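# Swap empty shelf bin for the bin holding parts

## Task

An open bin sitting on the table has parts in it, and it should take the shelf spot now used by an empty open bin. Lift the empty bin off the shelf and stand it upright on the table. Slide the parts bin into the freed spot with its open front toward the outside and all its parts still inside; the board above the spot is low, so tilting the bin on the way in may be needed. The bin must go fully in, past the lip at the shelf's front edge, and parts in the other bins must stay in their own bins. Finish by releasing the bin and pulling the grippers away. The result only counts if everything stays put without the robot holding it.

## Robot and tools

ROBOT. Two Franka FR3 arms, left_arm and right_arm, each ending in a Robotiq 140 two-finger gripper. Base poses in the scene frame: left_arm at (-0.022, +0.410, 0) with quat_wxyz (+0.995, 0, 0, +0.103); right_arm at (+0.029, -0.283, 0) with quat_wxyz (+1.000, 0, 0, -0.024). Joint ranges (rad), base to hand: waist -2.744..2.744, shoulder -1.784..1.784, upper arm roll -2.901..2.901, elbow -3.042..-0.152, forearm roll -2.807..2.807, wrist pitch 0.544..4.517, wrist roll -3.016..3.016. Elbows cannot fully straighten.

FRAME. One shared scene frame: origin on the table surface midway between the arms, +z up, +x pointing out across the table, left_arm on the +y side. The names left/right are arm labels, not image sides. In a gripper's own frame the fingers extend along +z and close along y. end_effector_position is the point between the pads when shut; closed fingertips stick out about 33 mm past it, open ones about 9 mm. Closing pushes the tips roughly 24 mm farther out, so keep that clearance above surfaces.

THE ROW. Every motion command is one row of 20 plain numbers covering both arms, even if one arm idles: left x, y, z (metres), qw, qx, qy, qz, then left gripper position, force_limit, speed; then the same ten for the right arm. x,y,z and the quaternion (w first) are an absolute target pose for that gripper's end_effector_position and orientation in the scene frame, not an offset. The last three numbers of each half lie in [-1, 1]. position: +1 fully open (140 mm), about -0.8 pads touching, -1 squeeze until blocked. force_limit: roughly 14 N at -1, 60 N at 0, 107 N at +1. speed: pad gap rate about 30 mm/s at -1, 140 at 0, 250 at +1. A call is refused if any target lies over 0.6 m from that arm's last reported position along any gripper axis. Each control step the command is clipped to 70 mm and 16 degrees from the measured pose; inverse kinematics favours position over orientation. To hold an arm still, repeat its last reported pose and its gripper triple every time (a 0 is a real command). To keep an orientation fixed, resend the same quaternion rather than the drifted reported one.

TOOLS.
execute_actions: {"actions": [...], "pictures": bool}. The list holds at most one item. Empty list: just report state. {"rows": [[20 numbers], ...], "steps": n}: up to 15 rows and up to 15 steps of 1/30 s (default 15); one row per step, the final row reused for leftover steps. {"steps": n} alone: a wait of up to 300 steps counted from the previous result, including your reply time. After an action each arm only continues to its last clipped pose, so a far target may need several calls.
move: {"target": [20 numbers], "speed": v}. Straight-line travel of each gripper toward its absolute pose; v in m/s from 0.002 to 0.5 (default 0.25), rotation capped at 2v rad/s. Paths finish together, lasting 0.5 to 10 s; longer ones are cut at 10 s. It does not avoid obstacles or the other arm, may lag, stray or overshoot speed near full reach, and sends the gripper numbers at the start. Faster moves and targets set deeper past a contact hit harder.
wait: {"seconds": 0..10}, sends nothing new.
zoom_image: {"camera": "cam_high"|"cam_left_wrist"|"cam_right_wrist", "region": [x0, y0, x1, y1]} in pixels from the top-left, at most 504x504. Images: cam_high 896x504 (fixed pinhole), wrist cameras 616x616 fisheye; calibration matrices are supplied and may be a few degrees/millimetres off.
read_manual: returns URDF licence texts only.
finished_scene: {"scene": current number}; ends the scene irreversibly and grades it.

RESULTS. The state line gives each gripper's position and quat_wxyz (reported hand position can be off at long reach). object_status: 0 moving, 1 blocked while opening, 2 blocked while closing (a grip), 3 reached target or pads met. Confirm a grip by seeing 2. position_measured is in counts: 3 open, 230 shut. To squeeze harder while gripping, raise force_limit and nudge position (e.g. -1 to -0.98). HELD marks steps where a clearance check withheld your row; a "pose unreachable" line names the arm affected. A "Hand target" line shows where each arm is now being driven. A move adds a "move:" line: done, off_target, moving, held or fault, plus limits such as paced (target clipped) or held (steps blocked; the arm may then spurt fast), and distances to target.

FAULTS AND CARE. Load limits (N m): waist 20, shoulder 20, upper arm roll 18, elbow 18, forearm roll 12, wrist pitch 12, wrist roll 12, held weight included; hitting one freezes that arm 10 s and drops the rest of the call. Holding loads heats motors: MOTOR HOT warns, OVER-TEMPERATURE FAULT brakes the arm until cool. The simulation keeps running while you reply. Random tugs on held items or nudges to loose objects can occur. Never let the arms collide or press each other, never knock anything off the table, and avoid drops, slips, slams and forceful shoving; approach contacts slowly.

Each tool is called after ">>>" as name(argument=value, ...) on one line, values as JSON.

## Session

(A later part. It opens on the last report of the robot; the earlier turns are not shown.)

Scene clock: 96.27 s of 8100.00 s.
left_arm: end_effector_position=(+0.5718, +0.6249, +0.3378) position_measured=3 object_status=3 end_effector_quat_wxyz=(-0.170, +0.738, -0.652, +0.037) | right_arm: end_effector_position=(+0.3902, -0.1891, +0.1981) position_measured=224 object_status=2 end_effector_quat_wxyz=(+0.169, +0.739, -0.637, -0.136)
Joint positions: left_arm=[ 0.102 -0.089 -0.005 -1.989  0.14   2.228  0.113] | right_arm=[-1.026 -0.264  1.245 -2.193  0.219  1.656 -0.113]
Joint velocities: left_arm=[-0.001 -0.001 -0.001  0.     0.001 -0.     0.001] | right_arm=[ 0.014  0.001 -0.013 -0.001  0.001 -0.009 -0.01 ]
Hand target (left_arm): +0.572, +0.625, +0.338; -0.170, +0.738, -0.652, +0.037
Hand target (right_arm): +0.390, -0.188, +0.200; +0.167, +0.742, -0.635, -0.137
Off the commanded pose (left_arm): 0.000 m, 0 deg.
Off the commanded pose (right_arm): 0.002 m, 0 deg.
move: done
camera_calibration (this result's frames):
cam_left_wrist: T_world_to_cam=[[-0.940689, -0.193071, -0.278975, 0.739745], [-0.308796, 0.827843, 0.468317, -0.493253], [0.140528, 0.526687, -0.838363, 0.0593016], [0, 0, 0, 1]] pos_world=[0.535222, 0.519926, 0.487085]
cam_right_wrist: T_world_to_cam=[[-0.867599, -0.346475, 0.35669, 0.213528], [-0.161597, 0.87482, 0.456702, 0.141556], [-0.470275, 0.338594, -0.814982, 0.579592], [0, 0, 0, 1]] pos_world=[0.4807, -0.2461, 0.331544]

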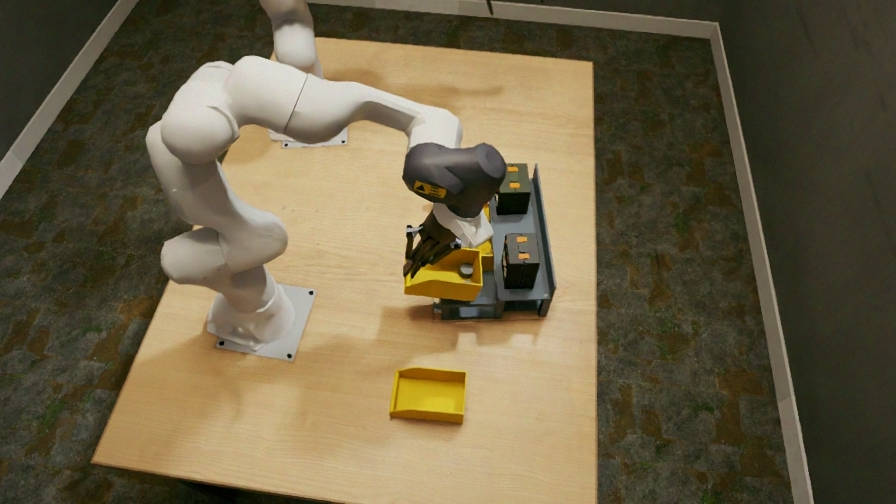

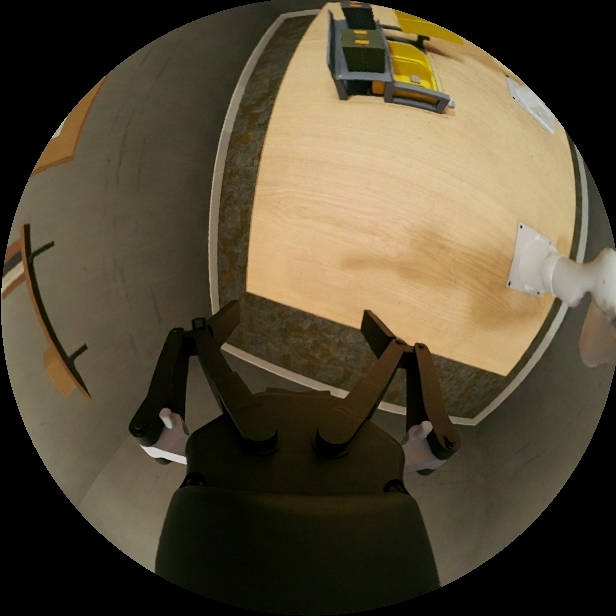

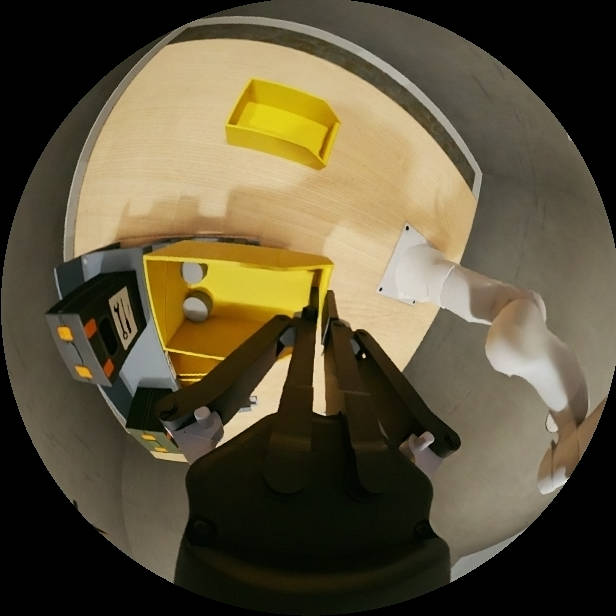

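>>> move(target=[0.5718,0.6249,0.3378,-0.17,0.738,-0.652,0.037,1,0,0,0.405,-0.187,0.16,0.168,0.742,-0.634,-0.137,-0.98,0.6,-0.8], speed=0.04)

>>> move(target=[0.5718,0.6249,0.3378,-0.17,0.738,-0.652,0.037,1,0,0,0.43,-0.183,0.137,0.168,0.742,-0.634,-0.137,-0.98,0.6,-0.8], speed=0.02)

>>> zoom_image(camera="cam_high", region=[390,200,570,330])

Scene clock: 99.90 s of 8100.00 s.
left_arm: end_effector_position=(+0.5718, +0.6249, +0.3378) position_measured=3 object_status=3 end_effector_quat_wxyz=(-0.170, +0.738, -0.652, +0.037) | right_arm: end_effector_position=(+0.4009, -0.1854, +0.1612) position_measured=224 object_status=2 end_effector_quat_wxyz=(+0.166, +0.751, -0.623, -0.140)
Joint positions: left_arm=[ 0.102 -0.089 -0.005 -1.989  0.14   2.228  0.113] | right_arm=[-1.223 -0.04   1.5   -2.211  0.058  1.77   0.01 ]
Joint velocities: left_arm=[ 0.     0.001 -0.    -0.001  0.    -0.002  0.   ] | right_arm=[-0.048  0.084  0.071  0.004 -0.076  0.009  0.091]
Hand target (left_arm): +0.572, +0.625, +0.338; -0.170, +0.738, -0.652, +0.037
Hand target (right_arm): +0.404, -0.187, +0.161; +0.166, +0.744, -0.633, -0.134
Off the commanded pose (left_arm): 0.000 m, 0 deg.
Off the commanded pose (right_arm): 0.005 m, 2 deg.
move: off_target (right_arm)
camera_calibration (this result's frames):
cam_left_wrist: T_world_to_cam=[[-0.94069, -0.193071, -0.278974, 0.739745], [-0.308796, 0.827843, 0.468317, -0.493253], [0.140528, 0.526687, -0.838363, 0.0593016], [0, 0, 0, 1]] pos_world=[0.535222, 0.519926, 0.487085]
cam_right_wrist: T_world_to_cam=[[-0.854049, -0.381399, 0.353743, 0.225799], [-0.189397, 0.861336, 0.471411, 0.163189], [-0.484488, 0.335611, -0.807859, 0.557214], [0, 0, 0, 1]] pos_world=[0.493714, -0.241448, 0.293346]

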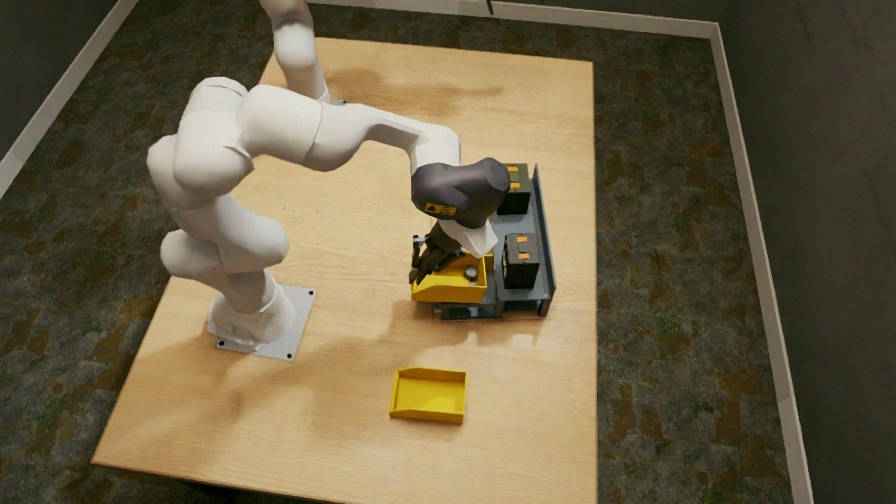

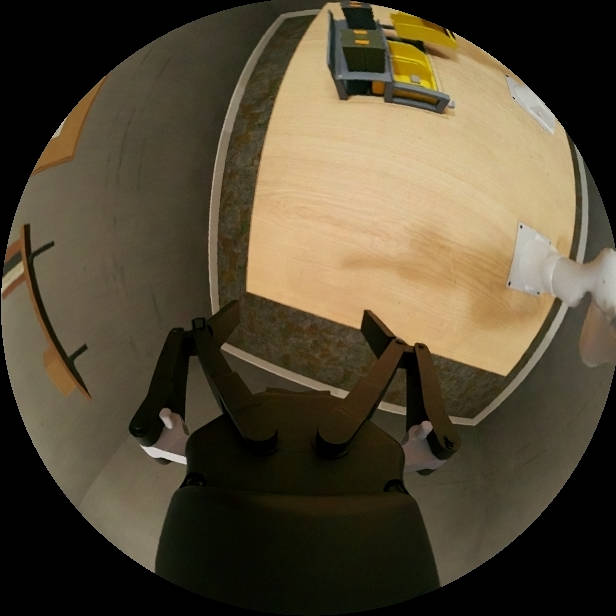

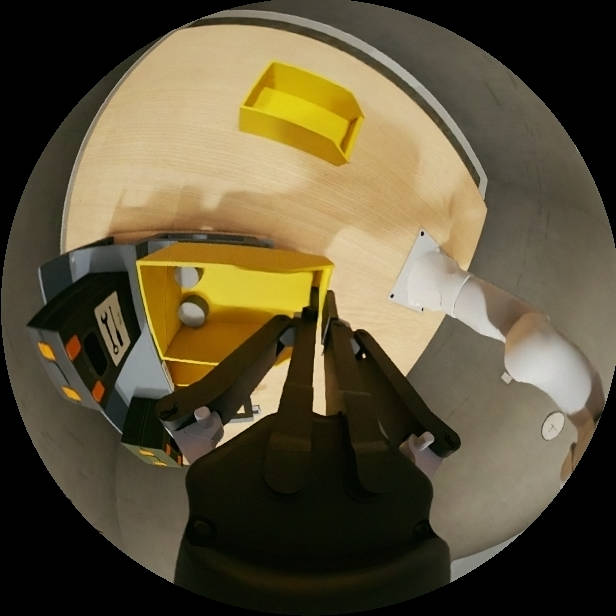

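Scene clock: 102.03 s of 8100.00 s.
left_arm: end_effector_position=(+0.5718, +0.6249, +0.3378) position_measured=3 object_status=3 end_effector_quat_wxyz=(-0.170, +0.738, -0.652, +0.037) | right_arm: end_effector_position=(+0.4300, -0.1807, +0.1415) position_measured=224 object_status=2 end_effector_quat_wxyz=(+0.164, +0.748, -0.628, -0.136)
Joint positions: left_arm=[ 0.102 -0.089 -0.005 -1.989  0.14   2.228  0.113] | right_arm=[-0.882  0.263  1.213 -2.133 -0.191  1.787  0.233]
Joint velocities: left_arm=[ 0.001 -0.001  0.001  0.     0.    -0.001 -0.001] | right_arm=[ 0.034 -0.    -0.029  0.006  0.    -0.001  0.026]
Hand target (left_arm): +0.572, +0.625, +0.338; -0.170, +0.738, -0.652, +0.037
Hand target (right_arm): +0.431, -0.182, +0.141; +0.165, +0.744, -0.633, -0.134
Off the commanded pose (left_arm): 0.000 m, 0 deg.
Off the commanded pose (right_arm): 0.005 m, 1 deg.
move: off_target (right_arm)
camera_calibration (this result's frames):
cam_left_wrist: T_world_to_cam=[[-0.940689, -0.193071, -0.278974, 0.739745], [-0.308796, 0.827843, 0.468317, -0.493253], [0.140528, 0.526687, -0.838363, 0.0593016], [0, 0, 0, 1]] pos_world=[0.535222, 0.519926, 0.487085]
cam_right_wrist: T_world_to_cam=[[-0.861029, -0.371105, 0.347722, 0.265215], [-0.184844, 0.865351, 0.465834, 0.173447], [-0.473775, 0.336822, -0.813688, 0.550249], [0, 0, 0, 1]] pos_world=[0.521112, -0.237006, 0.274713]

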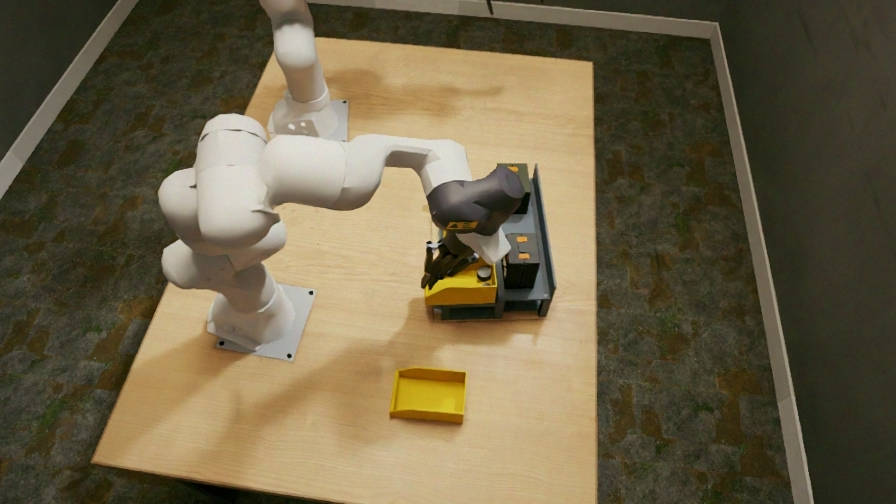

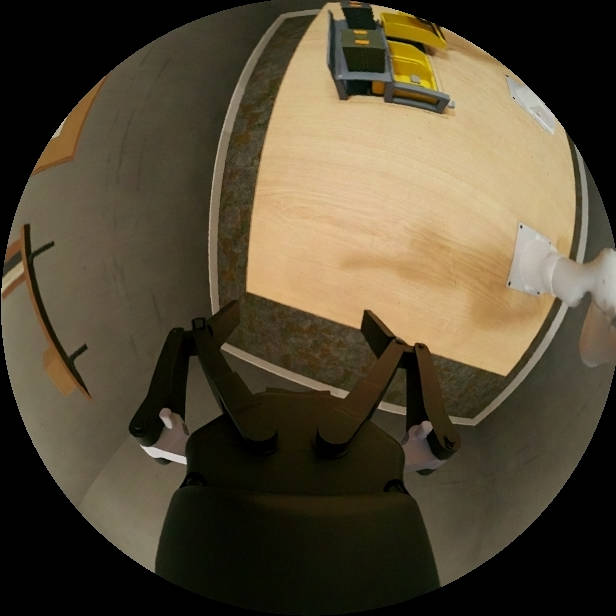

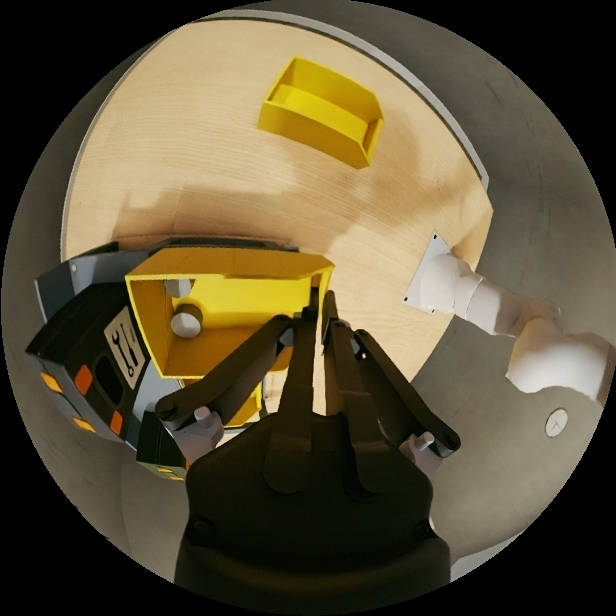

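Region (390, 200, 570, 330) of cam_high's 896x504 image, scaled by 2.800, with more detail than that image has.

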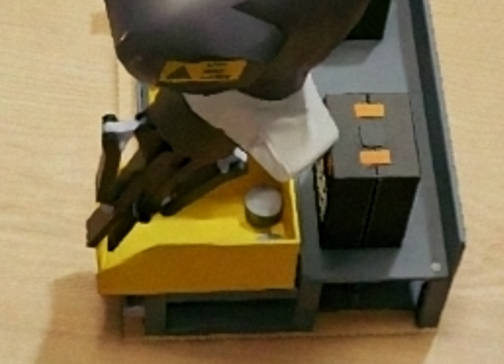

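>>> move(target=[0.5718,0.6249,0.3378,-0.17,0.738,-0.652,0.037,1,0,0,0.385,-0.188,0.19,0.168,0.742,-0.634,-0.137,-0.98,0.6,-0.8], speed=0.05)

>>> move(target=[0.5718,0.6249,0.3378,-0.17,0.738,-0.652,0.037,1,0,0,0.385,-0.168,0.185,0.168,0.742,-0.634,-0.137,-0.98,0.6,-0.8], speed=0.03)

>>> move(target=[0.5718,0.6249,0.3378,-0.17,0.738,-0.652,0.037,1,0,0,0.40,-0.165,0.16,0.168,0.742,-0.634,-0.137,-0.98,0.6,-0.8], speed=0.02)

>>> zoom_image(camera="cam_high", region=[390,200,570,330])

Scene clock: 108.33 s of 8100.00 s.
left_arm: end_effector_position=(+0.5718, +0.6249, +0.3378) position_measured=3 object_status=3 end_effector_quat_wxyz=(-0.170, +0.738, -0.652, +0.037) | right_arm: end_effector_position=(+0.3841, -0.1897, +0.1855) position_measured=224 object_status=2 end_effector_quat_wxyz=(+0.171, +0.736, -0.640, -0.140)
Joint positions: left_arm=[ 0.102 -0.089 -0.005 -1.989  0.14   2.228  0.113] | right_arm=[-0.955 -0.208  1.192 -2.226  0.181  1.692 -0.064]
Joint velocities: left_arm=[ 0.    -0.    -0.     0.001  0.     0.     0.   ] | right_arm=[ 0.015  0.    -0.015 -0.001 -0.     0.001 -0.027]
Hand target (left_arm): +0.572, +0.625, +0.338; -0.170, +0.738, -0.652, +0.037
Hand target (right_arm): +0.384, -0.189, +0.186; +0.169, +0.739, -0.636, -0.141
Off the commanded pose (left_arm): 0.000 m, 0 deg.
Off the commanded pose (right_arm): 0.005 m, 1 deg.
After step 90, 1.23 s passed at rest.
move: off_target (right_arm)
camera_calibration (this result's frames):
cam_left_wrist: T_world_to_cam=[[-0.940689, -0.193071, -0.278974, 0.739745], [-0.308796, 0.827843, 0.468317, -0.493253], [0.140528, 0.526687, -0.838363, 0.0593016], [0, 0, 0, 1]] pos_world=[0.535222, 0.519926, 0.487085]
cam_right_wrist: T_world_to_cam=[[-0.867929, -0.337321, 0.364574, 0.212958], [-0.148859, 0.876927, 0.456991, 0.142285], [-0.473857, 0.342365, -0.811323, 0.567988], [0, 0, 0, 1]] pos_world=[0.475158, -0.247397, 0.31816]

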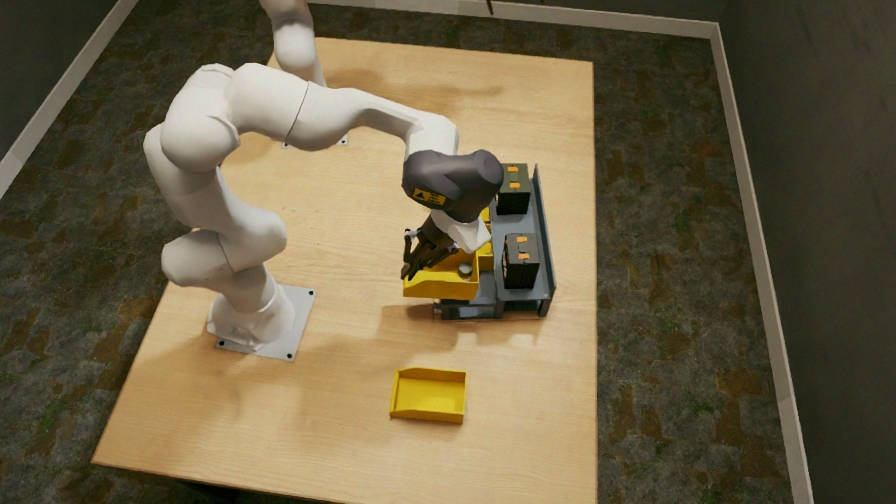

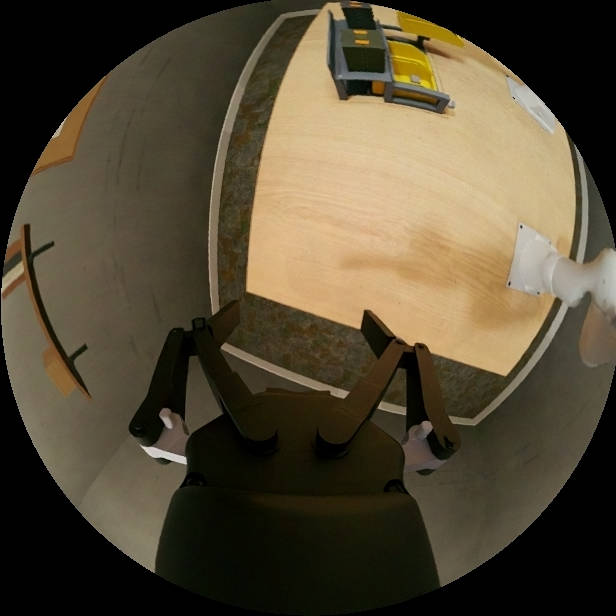

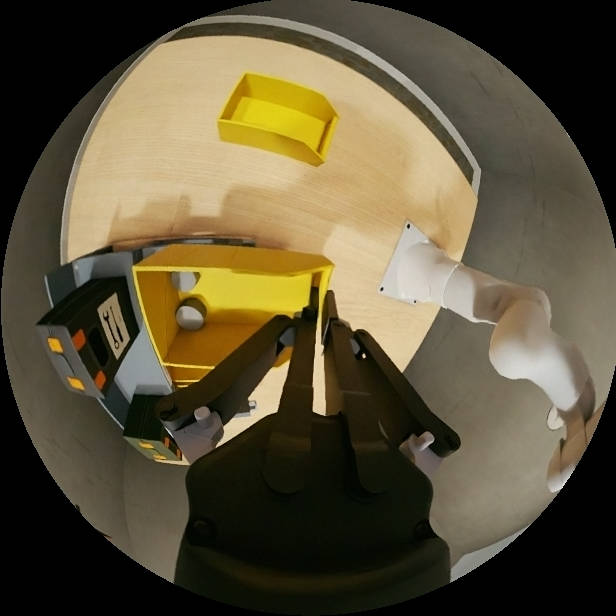

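Scene clock: 109.40 s of 8100.00 s.
left_arm: end_effector_position=(+0.5718, +0.6249, +0.3378) position_measured=3 object_status=3 end_effector_quat_wxyz=(-0.170, +0.738, -0.652, +0.037) | right_arm: end_effector_position=(+0.3813, -0.1706, +0.1841) position_measured=224 object_status=2 end_effector_quat_wxyz=(+0.173, +0.743, -0.631, -0.138)
Joint positions: left_arm=[ 0.102 -0.089 -0.005 -1.989  0.14   2.228  0.113] | right_arm=[-0.95  -0.206  1.231 -2.22   0.192  1.693 -0.048]
Joint velocities: left_arm=[-0.     0.    -0.     0.002  0.     0.001 -0.   ] | right_arm=[ 0.     0.     0.005 -0.     0.     0.001  0.009]
Hand target (left_arm): +0.572, +0.625, +0.338; -0.170, +0.738, -0.652, +0.037
Hand target (right_arm): +0.384, -0.168, +0.185; +0.168, +0.742, -0.634, -0.137
Off the commanded pose (left_arm): 0.000 m, 0 deg.
Off the commanded pose (right_arm): 0.005 m, 1 deg.
move: off_target (right_arm)
camera_calibration (this result's frames):
cam_left_wrist: T_world_to_cam=[[-0.94069, -0.193071, -0.278974, 0.739745], [-0.308796, 0.827843, 0.468317, -0.493253], [0.140528, 0.526687, -0.838363, 0.0593017], [0, 0, 0, 1]] pos_world=[0.535222, 0.519926, 0.487085]
cam_right_wrist: T_world_to_cam=[[-0.859471, -0.358431, 0.364468, 0.210605], [-0.16979, 0.872676, 0.45783, 0.132893], [-0.482163, 0.331609, -0.810897, 0.560244], [0, 0, 0, 1]] pos_world=[0.473701, -0.226267, 0.3167]

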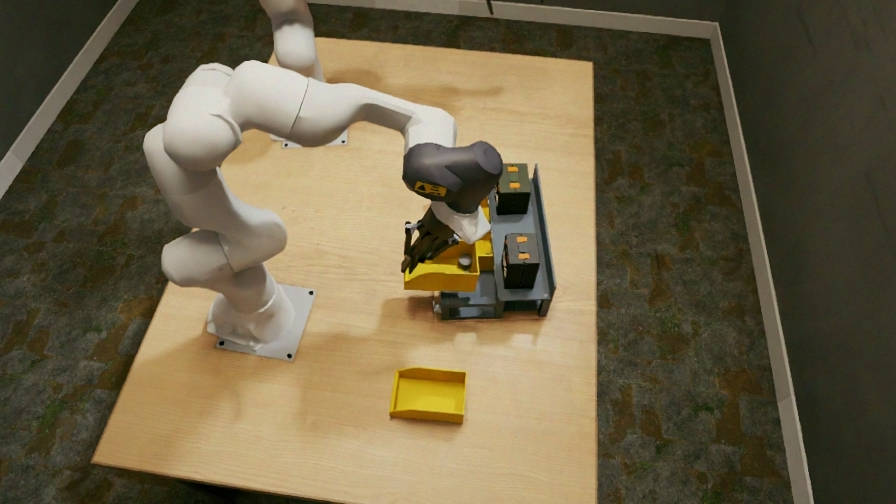

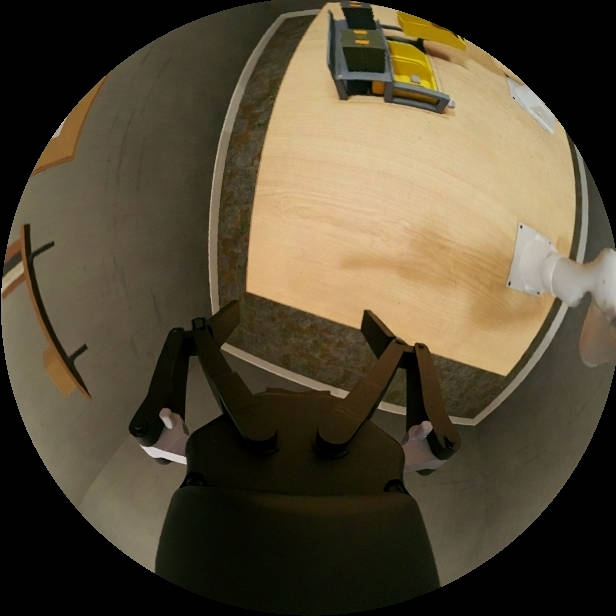

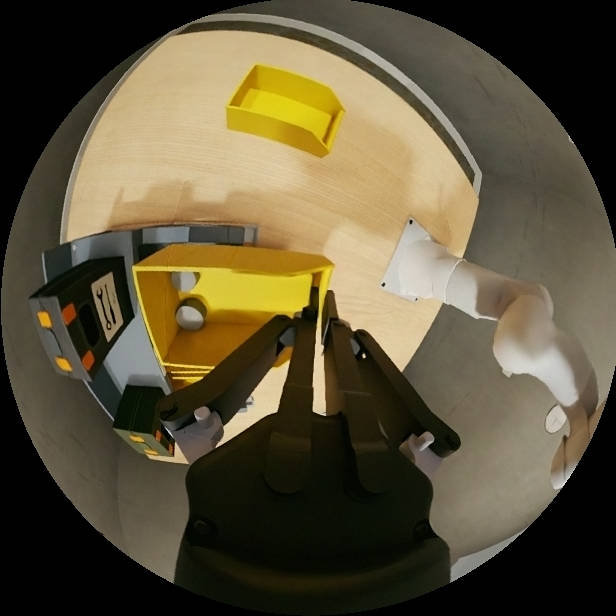

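Scene clock: 111.27 s of 8100.00 s.
left_arm: end_effector_position=(+0.5718, +0.6249, +0.3378) position_measured=3 object_status=3 end_effector_quat_wxyz=(-0.170, +0.738, -0.652, +0.037) | right_arm: end_effector_position=(+0.3959, -0.1656, +0.1606) position_measured=224 object_status=2 end_effector_quat_wxyz=(+0.169, +0.748, -0.626, -0.141)
Joint positions: left_arm=[ 0.102 -0.089 -0.005 -1.989  0.14   2.228  0.113] | right_arm=[-1.019  0.018  1.347 -2.206  0.028  1.768  0.095]
Joint velocities: left_arm=[ 0.     0.001 -0.001  0.002  0.001 -0.001 -0.001] | right_arm=[ 0.013  0.032  0.     0.008 -0.038  0.002  0.067]
Hand target (left_arm): +0.572, +0.625, +0.338; -0.170, +0.738, -0.652, +0.037
Hand target (right_arm): +0.400, -0.165, +0.161; +0.168, +0.744, -0.633, -0.135
Off the commanded pose (left_arm): 0.000 m, 0 deg.
Off the commanded pose (right_arm): 0.004 m, 1 deg.
move: off_target (right_arm)
camera_calibration (this result's frames):
cam_left_wrist: T_world_to_cam=[[-0.94069, -0.193071, -0.278974, 0.739745], [-0.308796, 0.827843, 0.468317, -0.493253], [0.140528, 0.526687, -0.838363, 0.0593017], [0, 0, 0, 1]] pos_world=[0.535222, 0.519926, 0.487085]
cam_right_wrist: T_world_to_cam=[[-0.855366, -0.372853, 0.359625, 0.230337], [-0.180171, 0.86501, 0.468291, 0.142846], [-0.485683, 0.335766, -0.807077, 0.548031], [0, 0, 0, 1]] pos_world=[0.488928, -0.221692, 0.292574]

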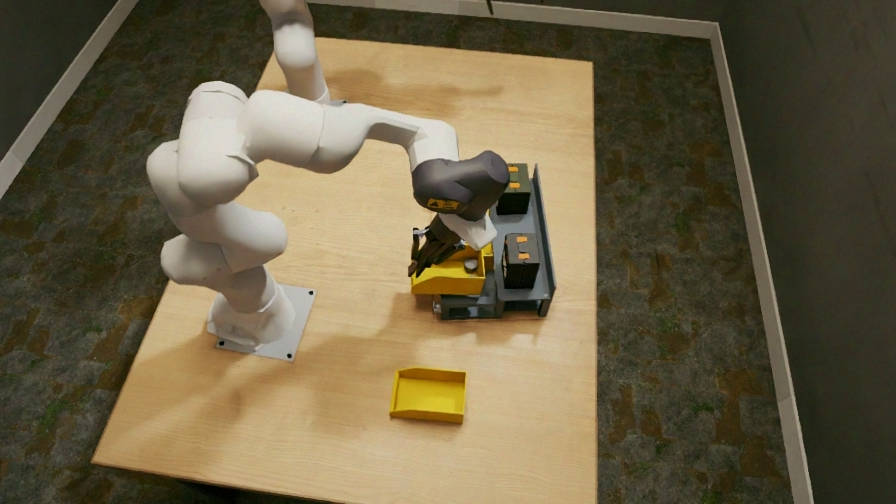

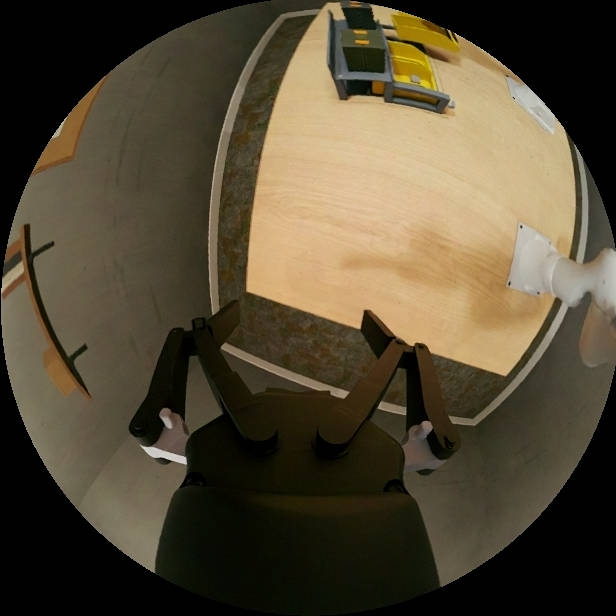

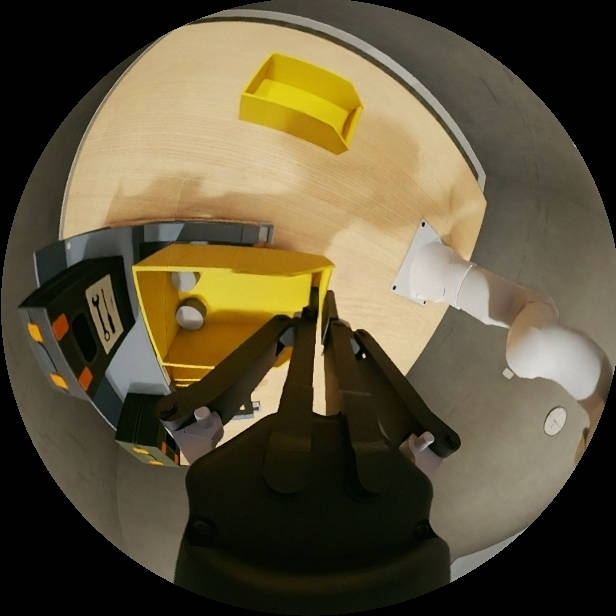

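Region (390, 200, 570, 330) of cam_high's 896x504 image, scaled by 2.800, with more detail than that image has.

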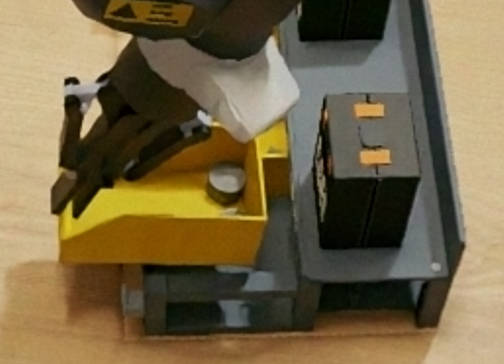

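>>> move(target=[0.5718,0.6249,0.3378,-0.17,0.738,-0.652,0.037,1,0,0,0.385,-0.18,0.22,0.153,0.69,-0.69,-0.153,-0.98,0.6,-0.8], speed=0.06)

>>> move(target=[0.5718,0.6249,0.3378,-0.17,0.738,-0.652,0.037,1,0,0,0.375,-0.315,0.17,0.153,0.69,-0.69,-0.153,-0.98,0.6,-0.8], speed=0.1)

>>> move(target=[0.5718,0.6249,0.3378,-0.17,0.738,-0.652,0.037,1,0,0,0.375,-0.315,0.085,0.153,0.69,-0.69,-0.153,-0.98,0.6,-0.8], speed=0.06)

>>> zoom_image(camera="cam_high", region=[350,260,530,430])

Scene clock: 117.03 s of 8100.00 s.
left_arm: end_effector_position=(+0.5718, +0.6249, +0.3378) position_measured=3 object_status=3 end_effector_quat_wxyz=(-0.170, +0.738, -0.652, +0.037) | right_arm: end_effector_position=(+0.3855, -0.1799, +0.2165) position_measured=224 object_status=2 end_effector_quat_wxyz=(+0.153, +0.687, -0.693, -0.155)
Joint positions: left_arm=[ 0.102 -0.089 -0.005 -1.989  0.14   2.228  0.113] | right_arm=[-0.943 -0.272  1.125 -2.181  0.276  1.605 -0.001]
Joint velocities: left_arm=[-0.    -0.001 -0.001  0.001 -0.001 -0.001  0.   ] | right_arm=[ 0.01  -0.    -0.009 -0.    -0.001 -0.01  -0.007]
Hand target (left_arm): +0.572, +0.625, +0.338; -0.170, +0.738, -0.652, +0.037
Hand target (right_arm): +0.386, -0.179, +0.218; +0.152, +0.689, -0.691, -0.156
Off the commanded pose (left_arm): 0.000 m, 0 deg.
Off the commanded pose (right_arm): 0.004 m, 1 deg.
After step 90, 0.97 s passed at rest.
move: off_target (right_arm)
camera_calibration (this result's frames):
cam_left_wrist: T_world_to_cam=[[-0.940689, -0.193071, -0.278974, 0.739745], [-0.308796, 0.827843, 0.468317, -0.493253], [0.140528, 0.526687, -0.838363, 0.0593017], [0, 0, 0, 1]] pos_world=[0.535222, 0.519926, 0.487085]
cam_right_wrist: T_world_to_cam=[[-0.910663, -0.20882, 0.356492, 0.24751], [-0.0186658, 0.882779, 0.469417, 0.0678996], [-0.412727, 0.420827, -0.807813, 0.580301], [0, 0, 0, 1]] pos_world=[0.466171, -0.252461, 0.348666]

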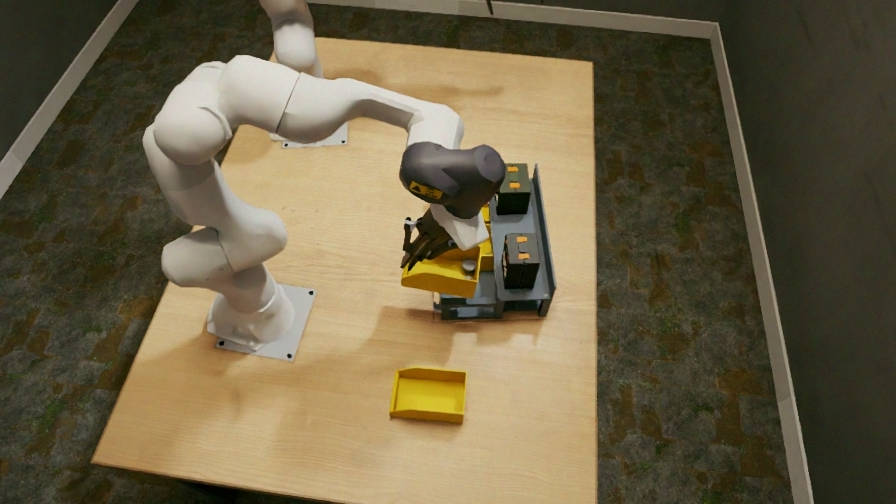

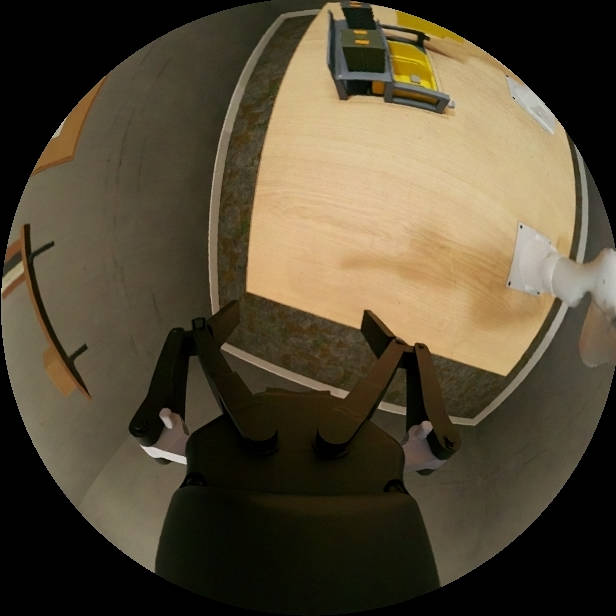

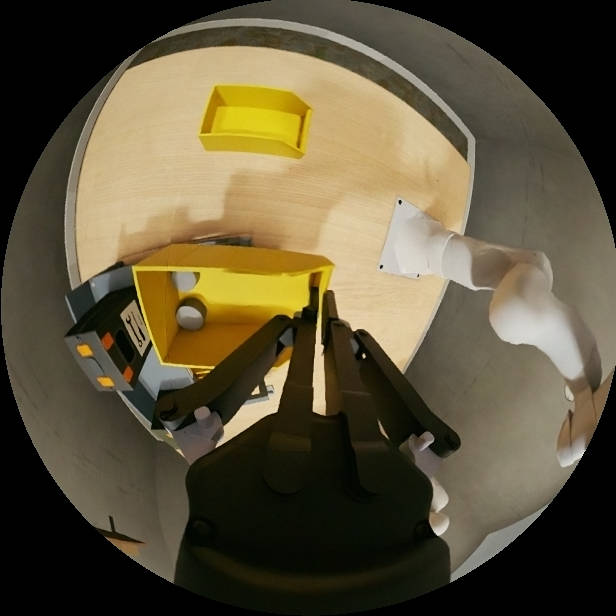

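Scene clock: 118.97 s of 8100.00 s.
left_arm: end_effector_position=(+0.5718, +0.6249, +0.3378) position_measured=3 object_status=3 end_effector_quat_wxyz=(-0.170, +0.738, -0.652, +0.037) | right_arm: end_effector_position=(+0.3755, -0.3113, +0.1715) position_measured=224 object_status=2 end_effector_quat_wxyz=(+0.153, +0.686, -0.694, -0.157)
Joint positions: left_arm=[ 0.102 -0.089 -0.005 -1.989  0.14   2.228  0.113] | right_arm=[-1.023 -0.211  0.975 -2.315  0.122  1.75  -0.184]
Joint velocities: left_arm=[-0.001  0.001  0.     0.001  0.001  0.001  0.001] | right_arm=[-0.     0.    -0.    -0.    -0.002  0.009 -0.024]
Hand target (left_arm): +0.572, +0.625, +0.338; -0.170, +0.738, -0.652, +0.037
Hand target (right_arm): +0.378, -0.313, +0.172; +0.151, +0.691, -0.690, -0.155
Off the commanded pose (left_arm): 0.000 m, 0 deg.
Off the commanded pose (right_arm): 0.004 m, 1 deg.
move: off_target (right_arm)
camera_calibration (this result's frames):
cam_left_wrist: T_world_to_cam=[[-0.940689, -0.193071, -0.278974, 0.739745], [-0.308796, 0.827843, 0.468317, -0.493253], [0.140528, 0.526687, -0.838363, 0.0593017], [0, 0, 0, 1]] pos_world=[0.535222, 0.519926, 0.487085]
cam_right_wrist: T_world_to_cam=[[-0.910635, -0.206696, 0.357799, 0.227379], [-0.0146806, 0.881536, 0.471888, 0.202492], [-0.41295, 0.424465, -0.805792, 0.595944], [0, 0, 0, 1]] pos_world=[0.456127, -0.384463, 0.303298]

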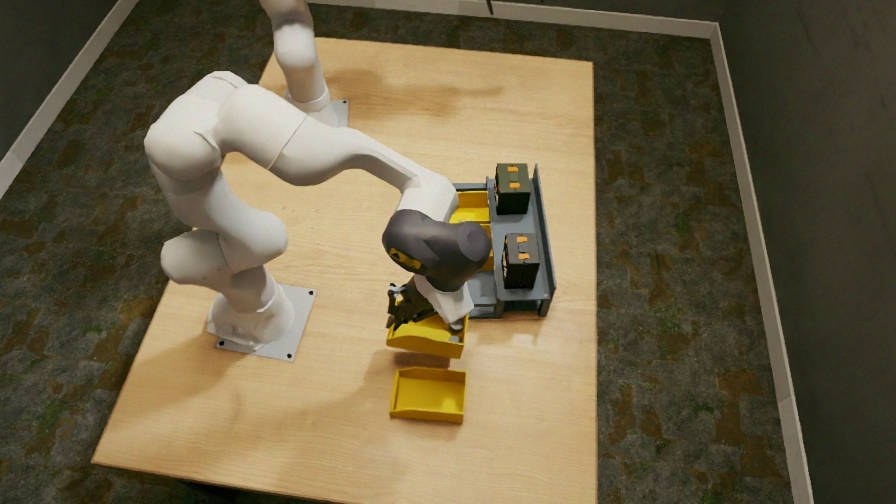

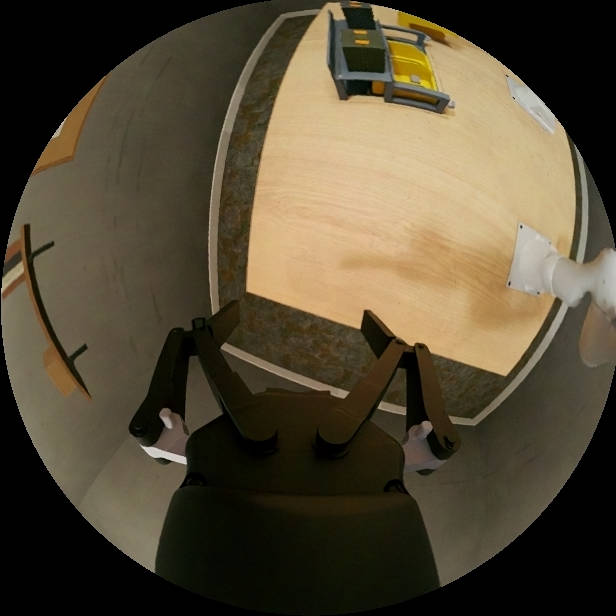

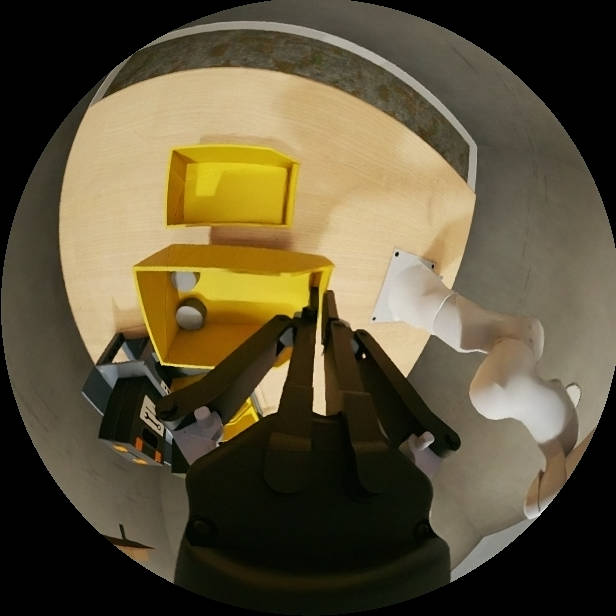

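Scene clock: 120.90 s of 8100.00 s.
left_arm: end_effector_position=(+0.5718, +0.6249, +0.3378) position_measured=3 object_status=3 end_effector_quat_wxyz=(-0.170, +0.738, -0.652, +0.037) | right_arm: end_effector_position=(+0.3712, -0.3150, +0.0868) position_measured=224 object_status=2 end_effector_quat_wxyz=(+0.154, +0.694, -0.685, -0.157)
Joint positions: left_arm=[ 0.102 -0.089 -0.005 -1.989  0.14   2.228  0.113] | right_arm=[-1.046  0.022  1.024 -2.415 -0.051  1.983 -0.048]
Joint velocities: left_arm=[ 0.     0.     0.001 -0.    -0.001 -0.001  0.001] | right_arm=[ 0.     0.006 -0.001 -0.001 -0.009  0.01   0.035]
Hand target (left_arm): +0.572, +0.625, +0.338; -0.170, +0.738, -0.652, +0.037
Hand target (right_arm): +0.375, -0.316, +0.087; +0.153, +0.691, -0.690, -0.152
Off the commanded pose (left_arm): 0.000 m, 0 deg.
Off the commanded pose (right_arm): 0.004 m, 1 deg.
move: off_target (right_arm)
camera_calibration (this result's frames):
cam_left_wrist: T_world_to_cam=[[-0.940689, -0.193071, -0.278974, 0.739745], [-0.308796, 0.827843, 0.468317, -0.493253], [0.140528, 0.526687, -0.838363, 0.0593016], [0, 0, 0, 1]] pos_world=[0.535222, 0.519926, 0.487085]
cam_right_wrist: T_world_to_cam=[[-0.90513, -0.229774, 0.357691, 0.24375], [-0.0359241, 0.879689, 0.474191, 0.252782], [-0.423614, 0.416355, -0.804487, 0.52877], [0, 0, 0, 1]] pos_world=[0.453701, -0.386518, 0.218335]

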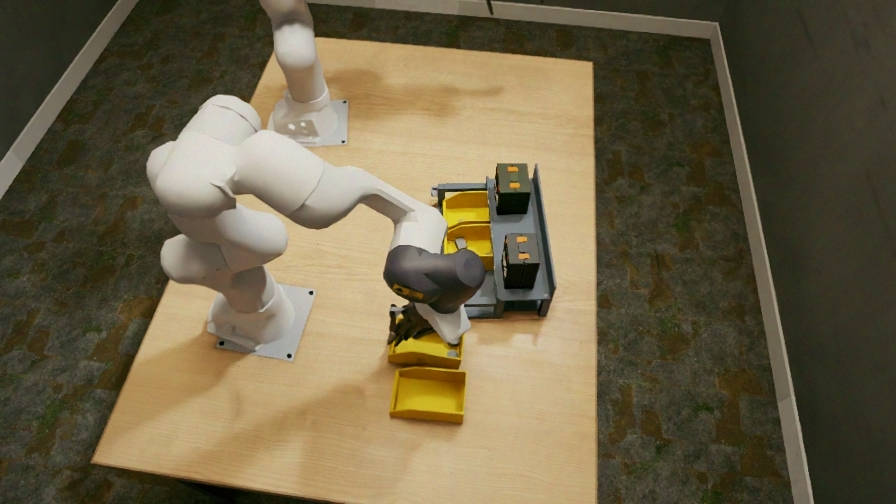

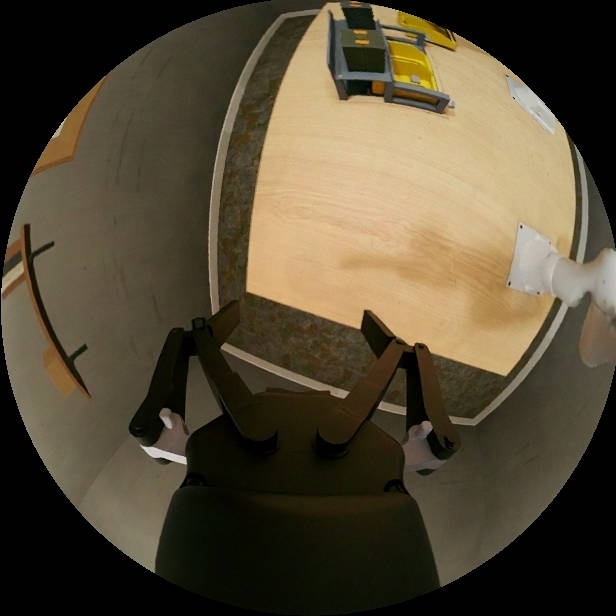

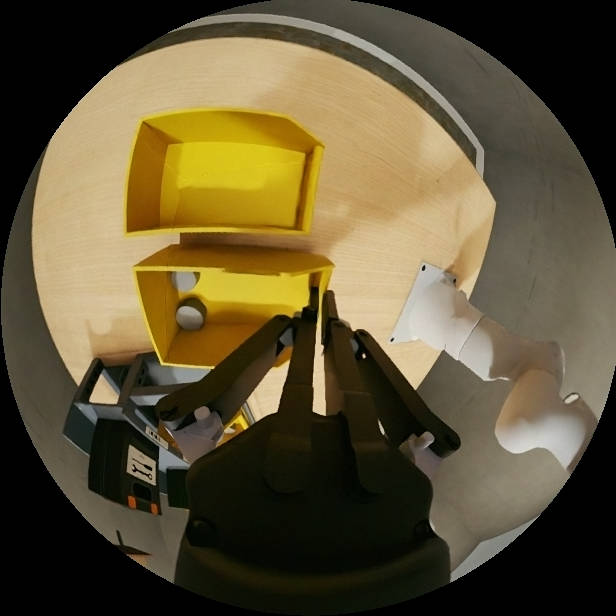

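Region (350, 260, 530, 430) of cam_high's 896x504 image, scaled by 2.800, with more detail than that image has.

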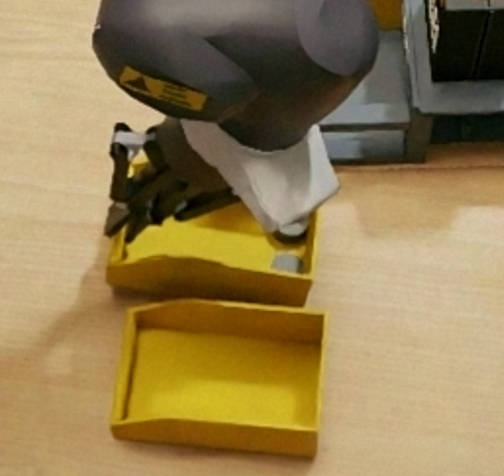

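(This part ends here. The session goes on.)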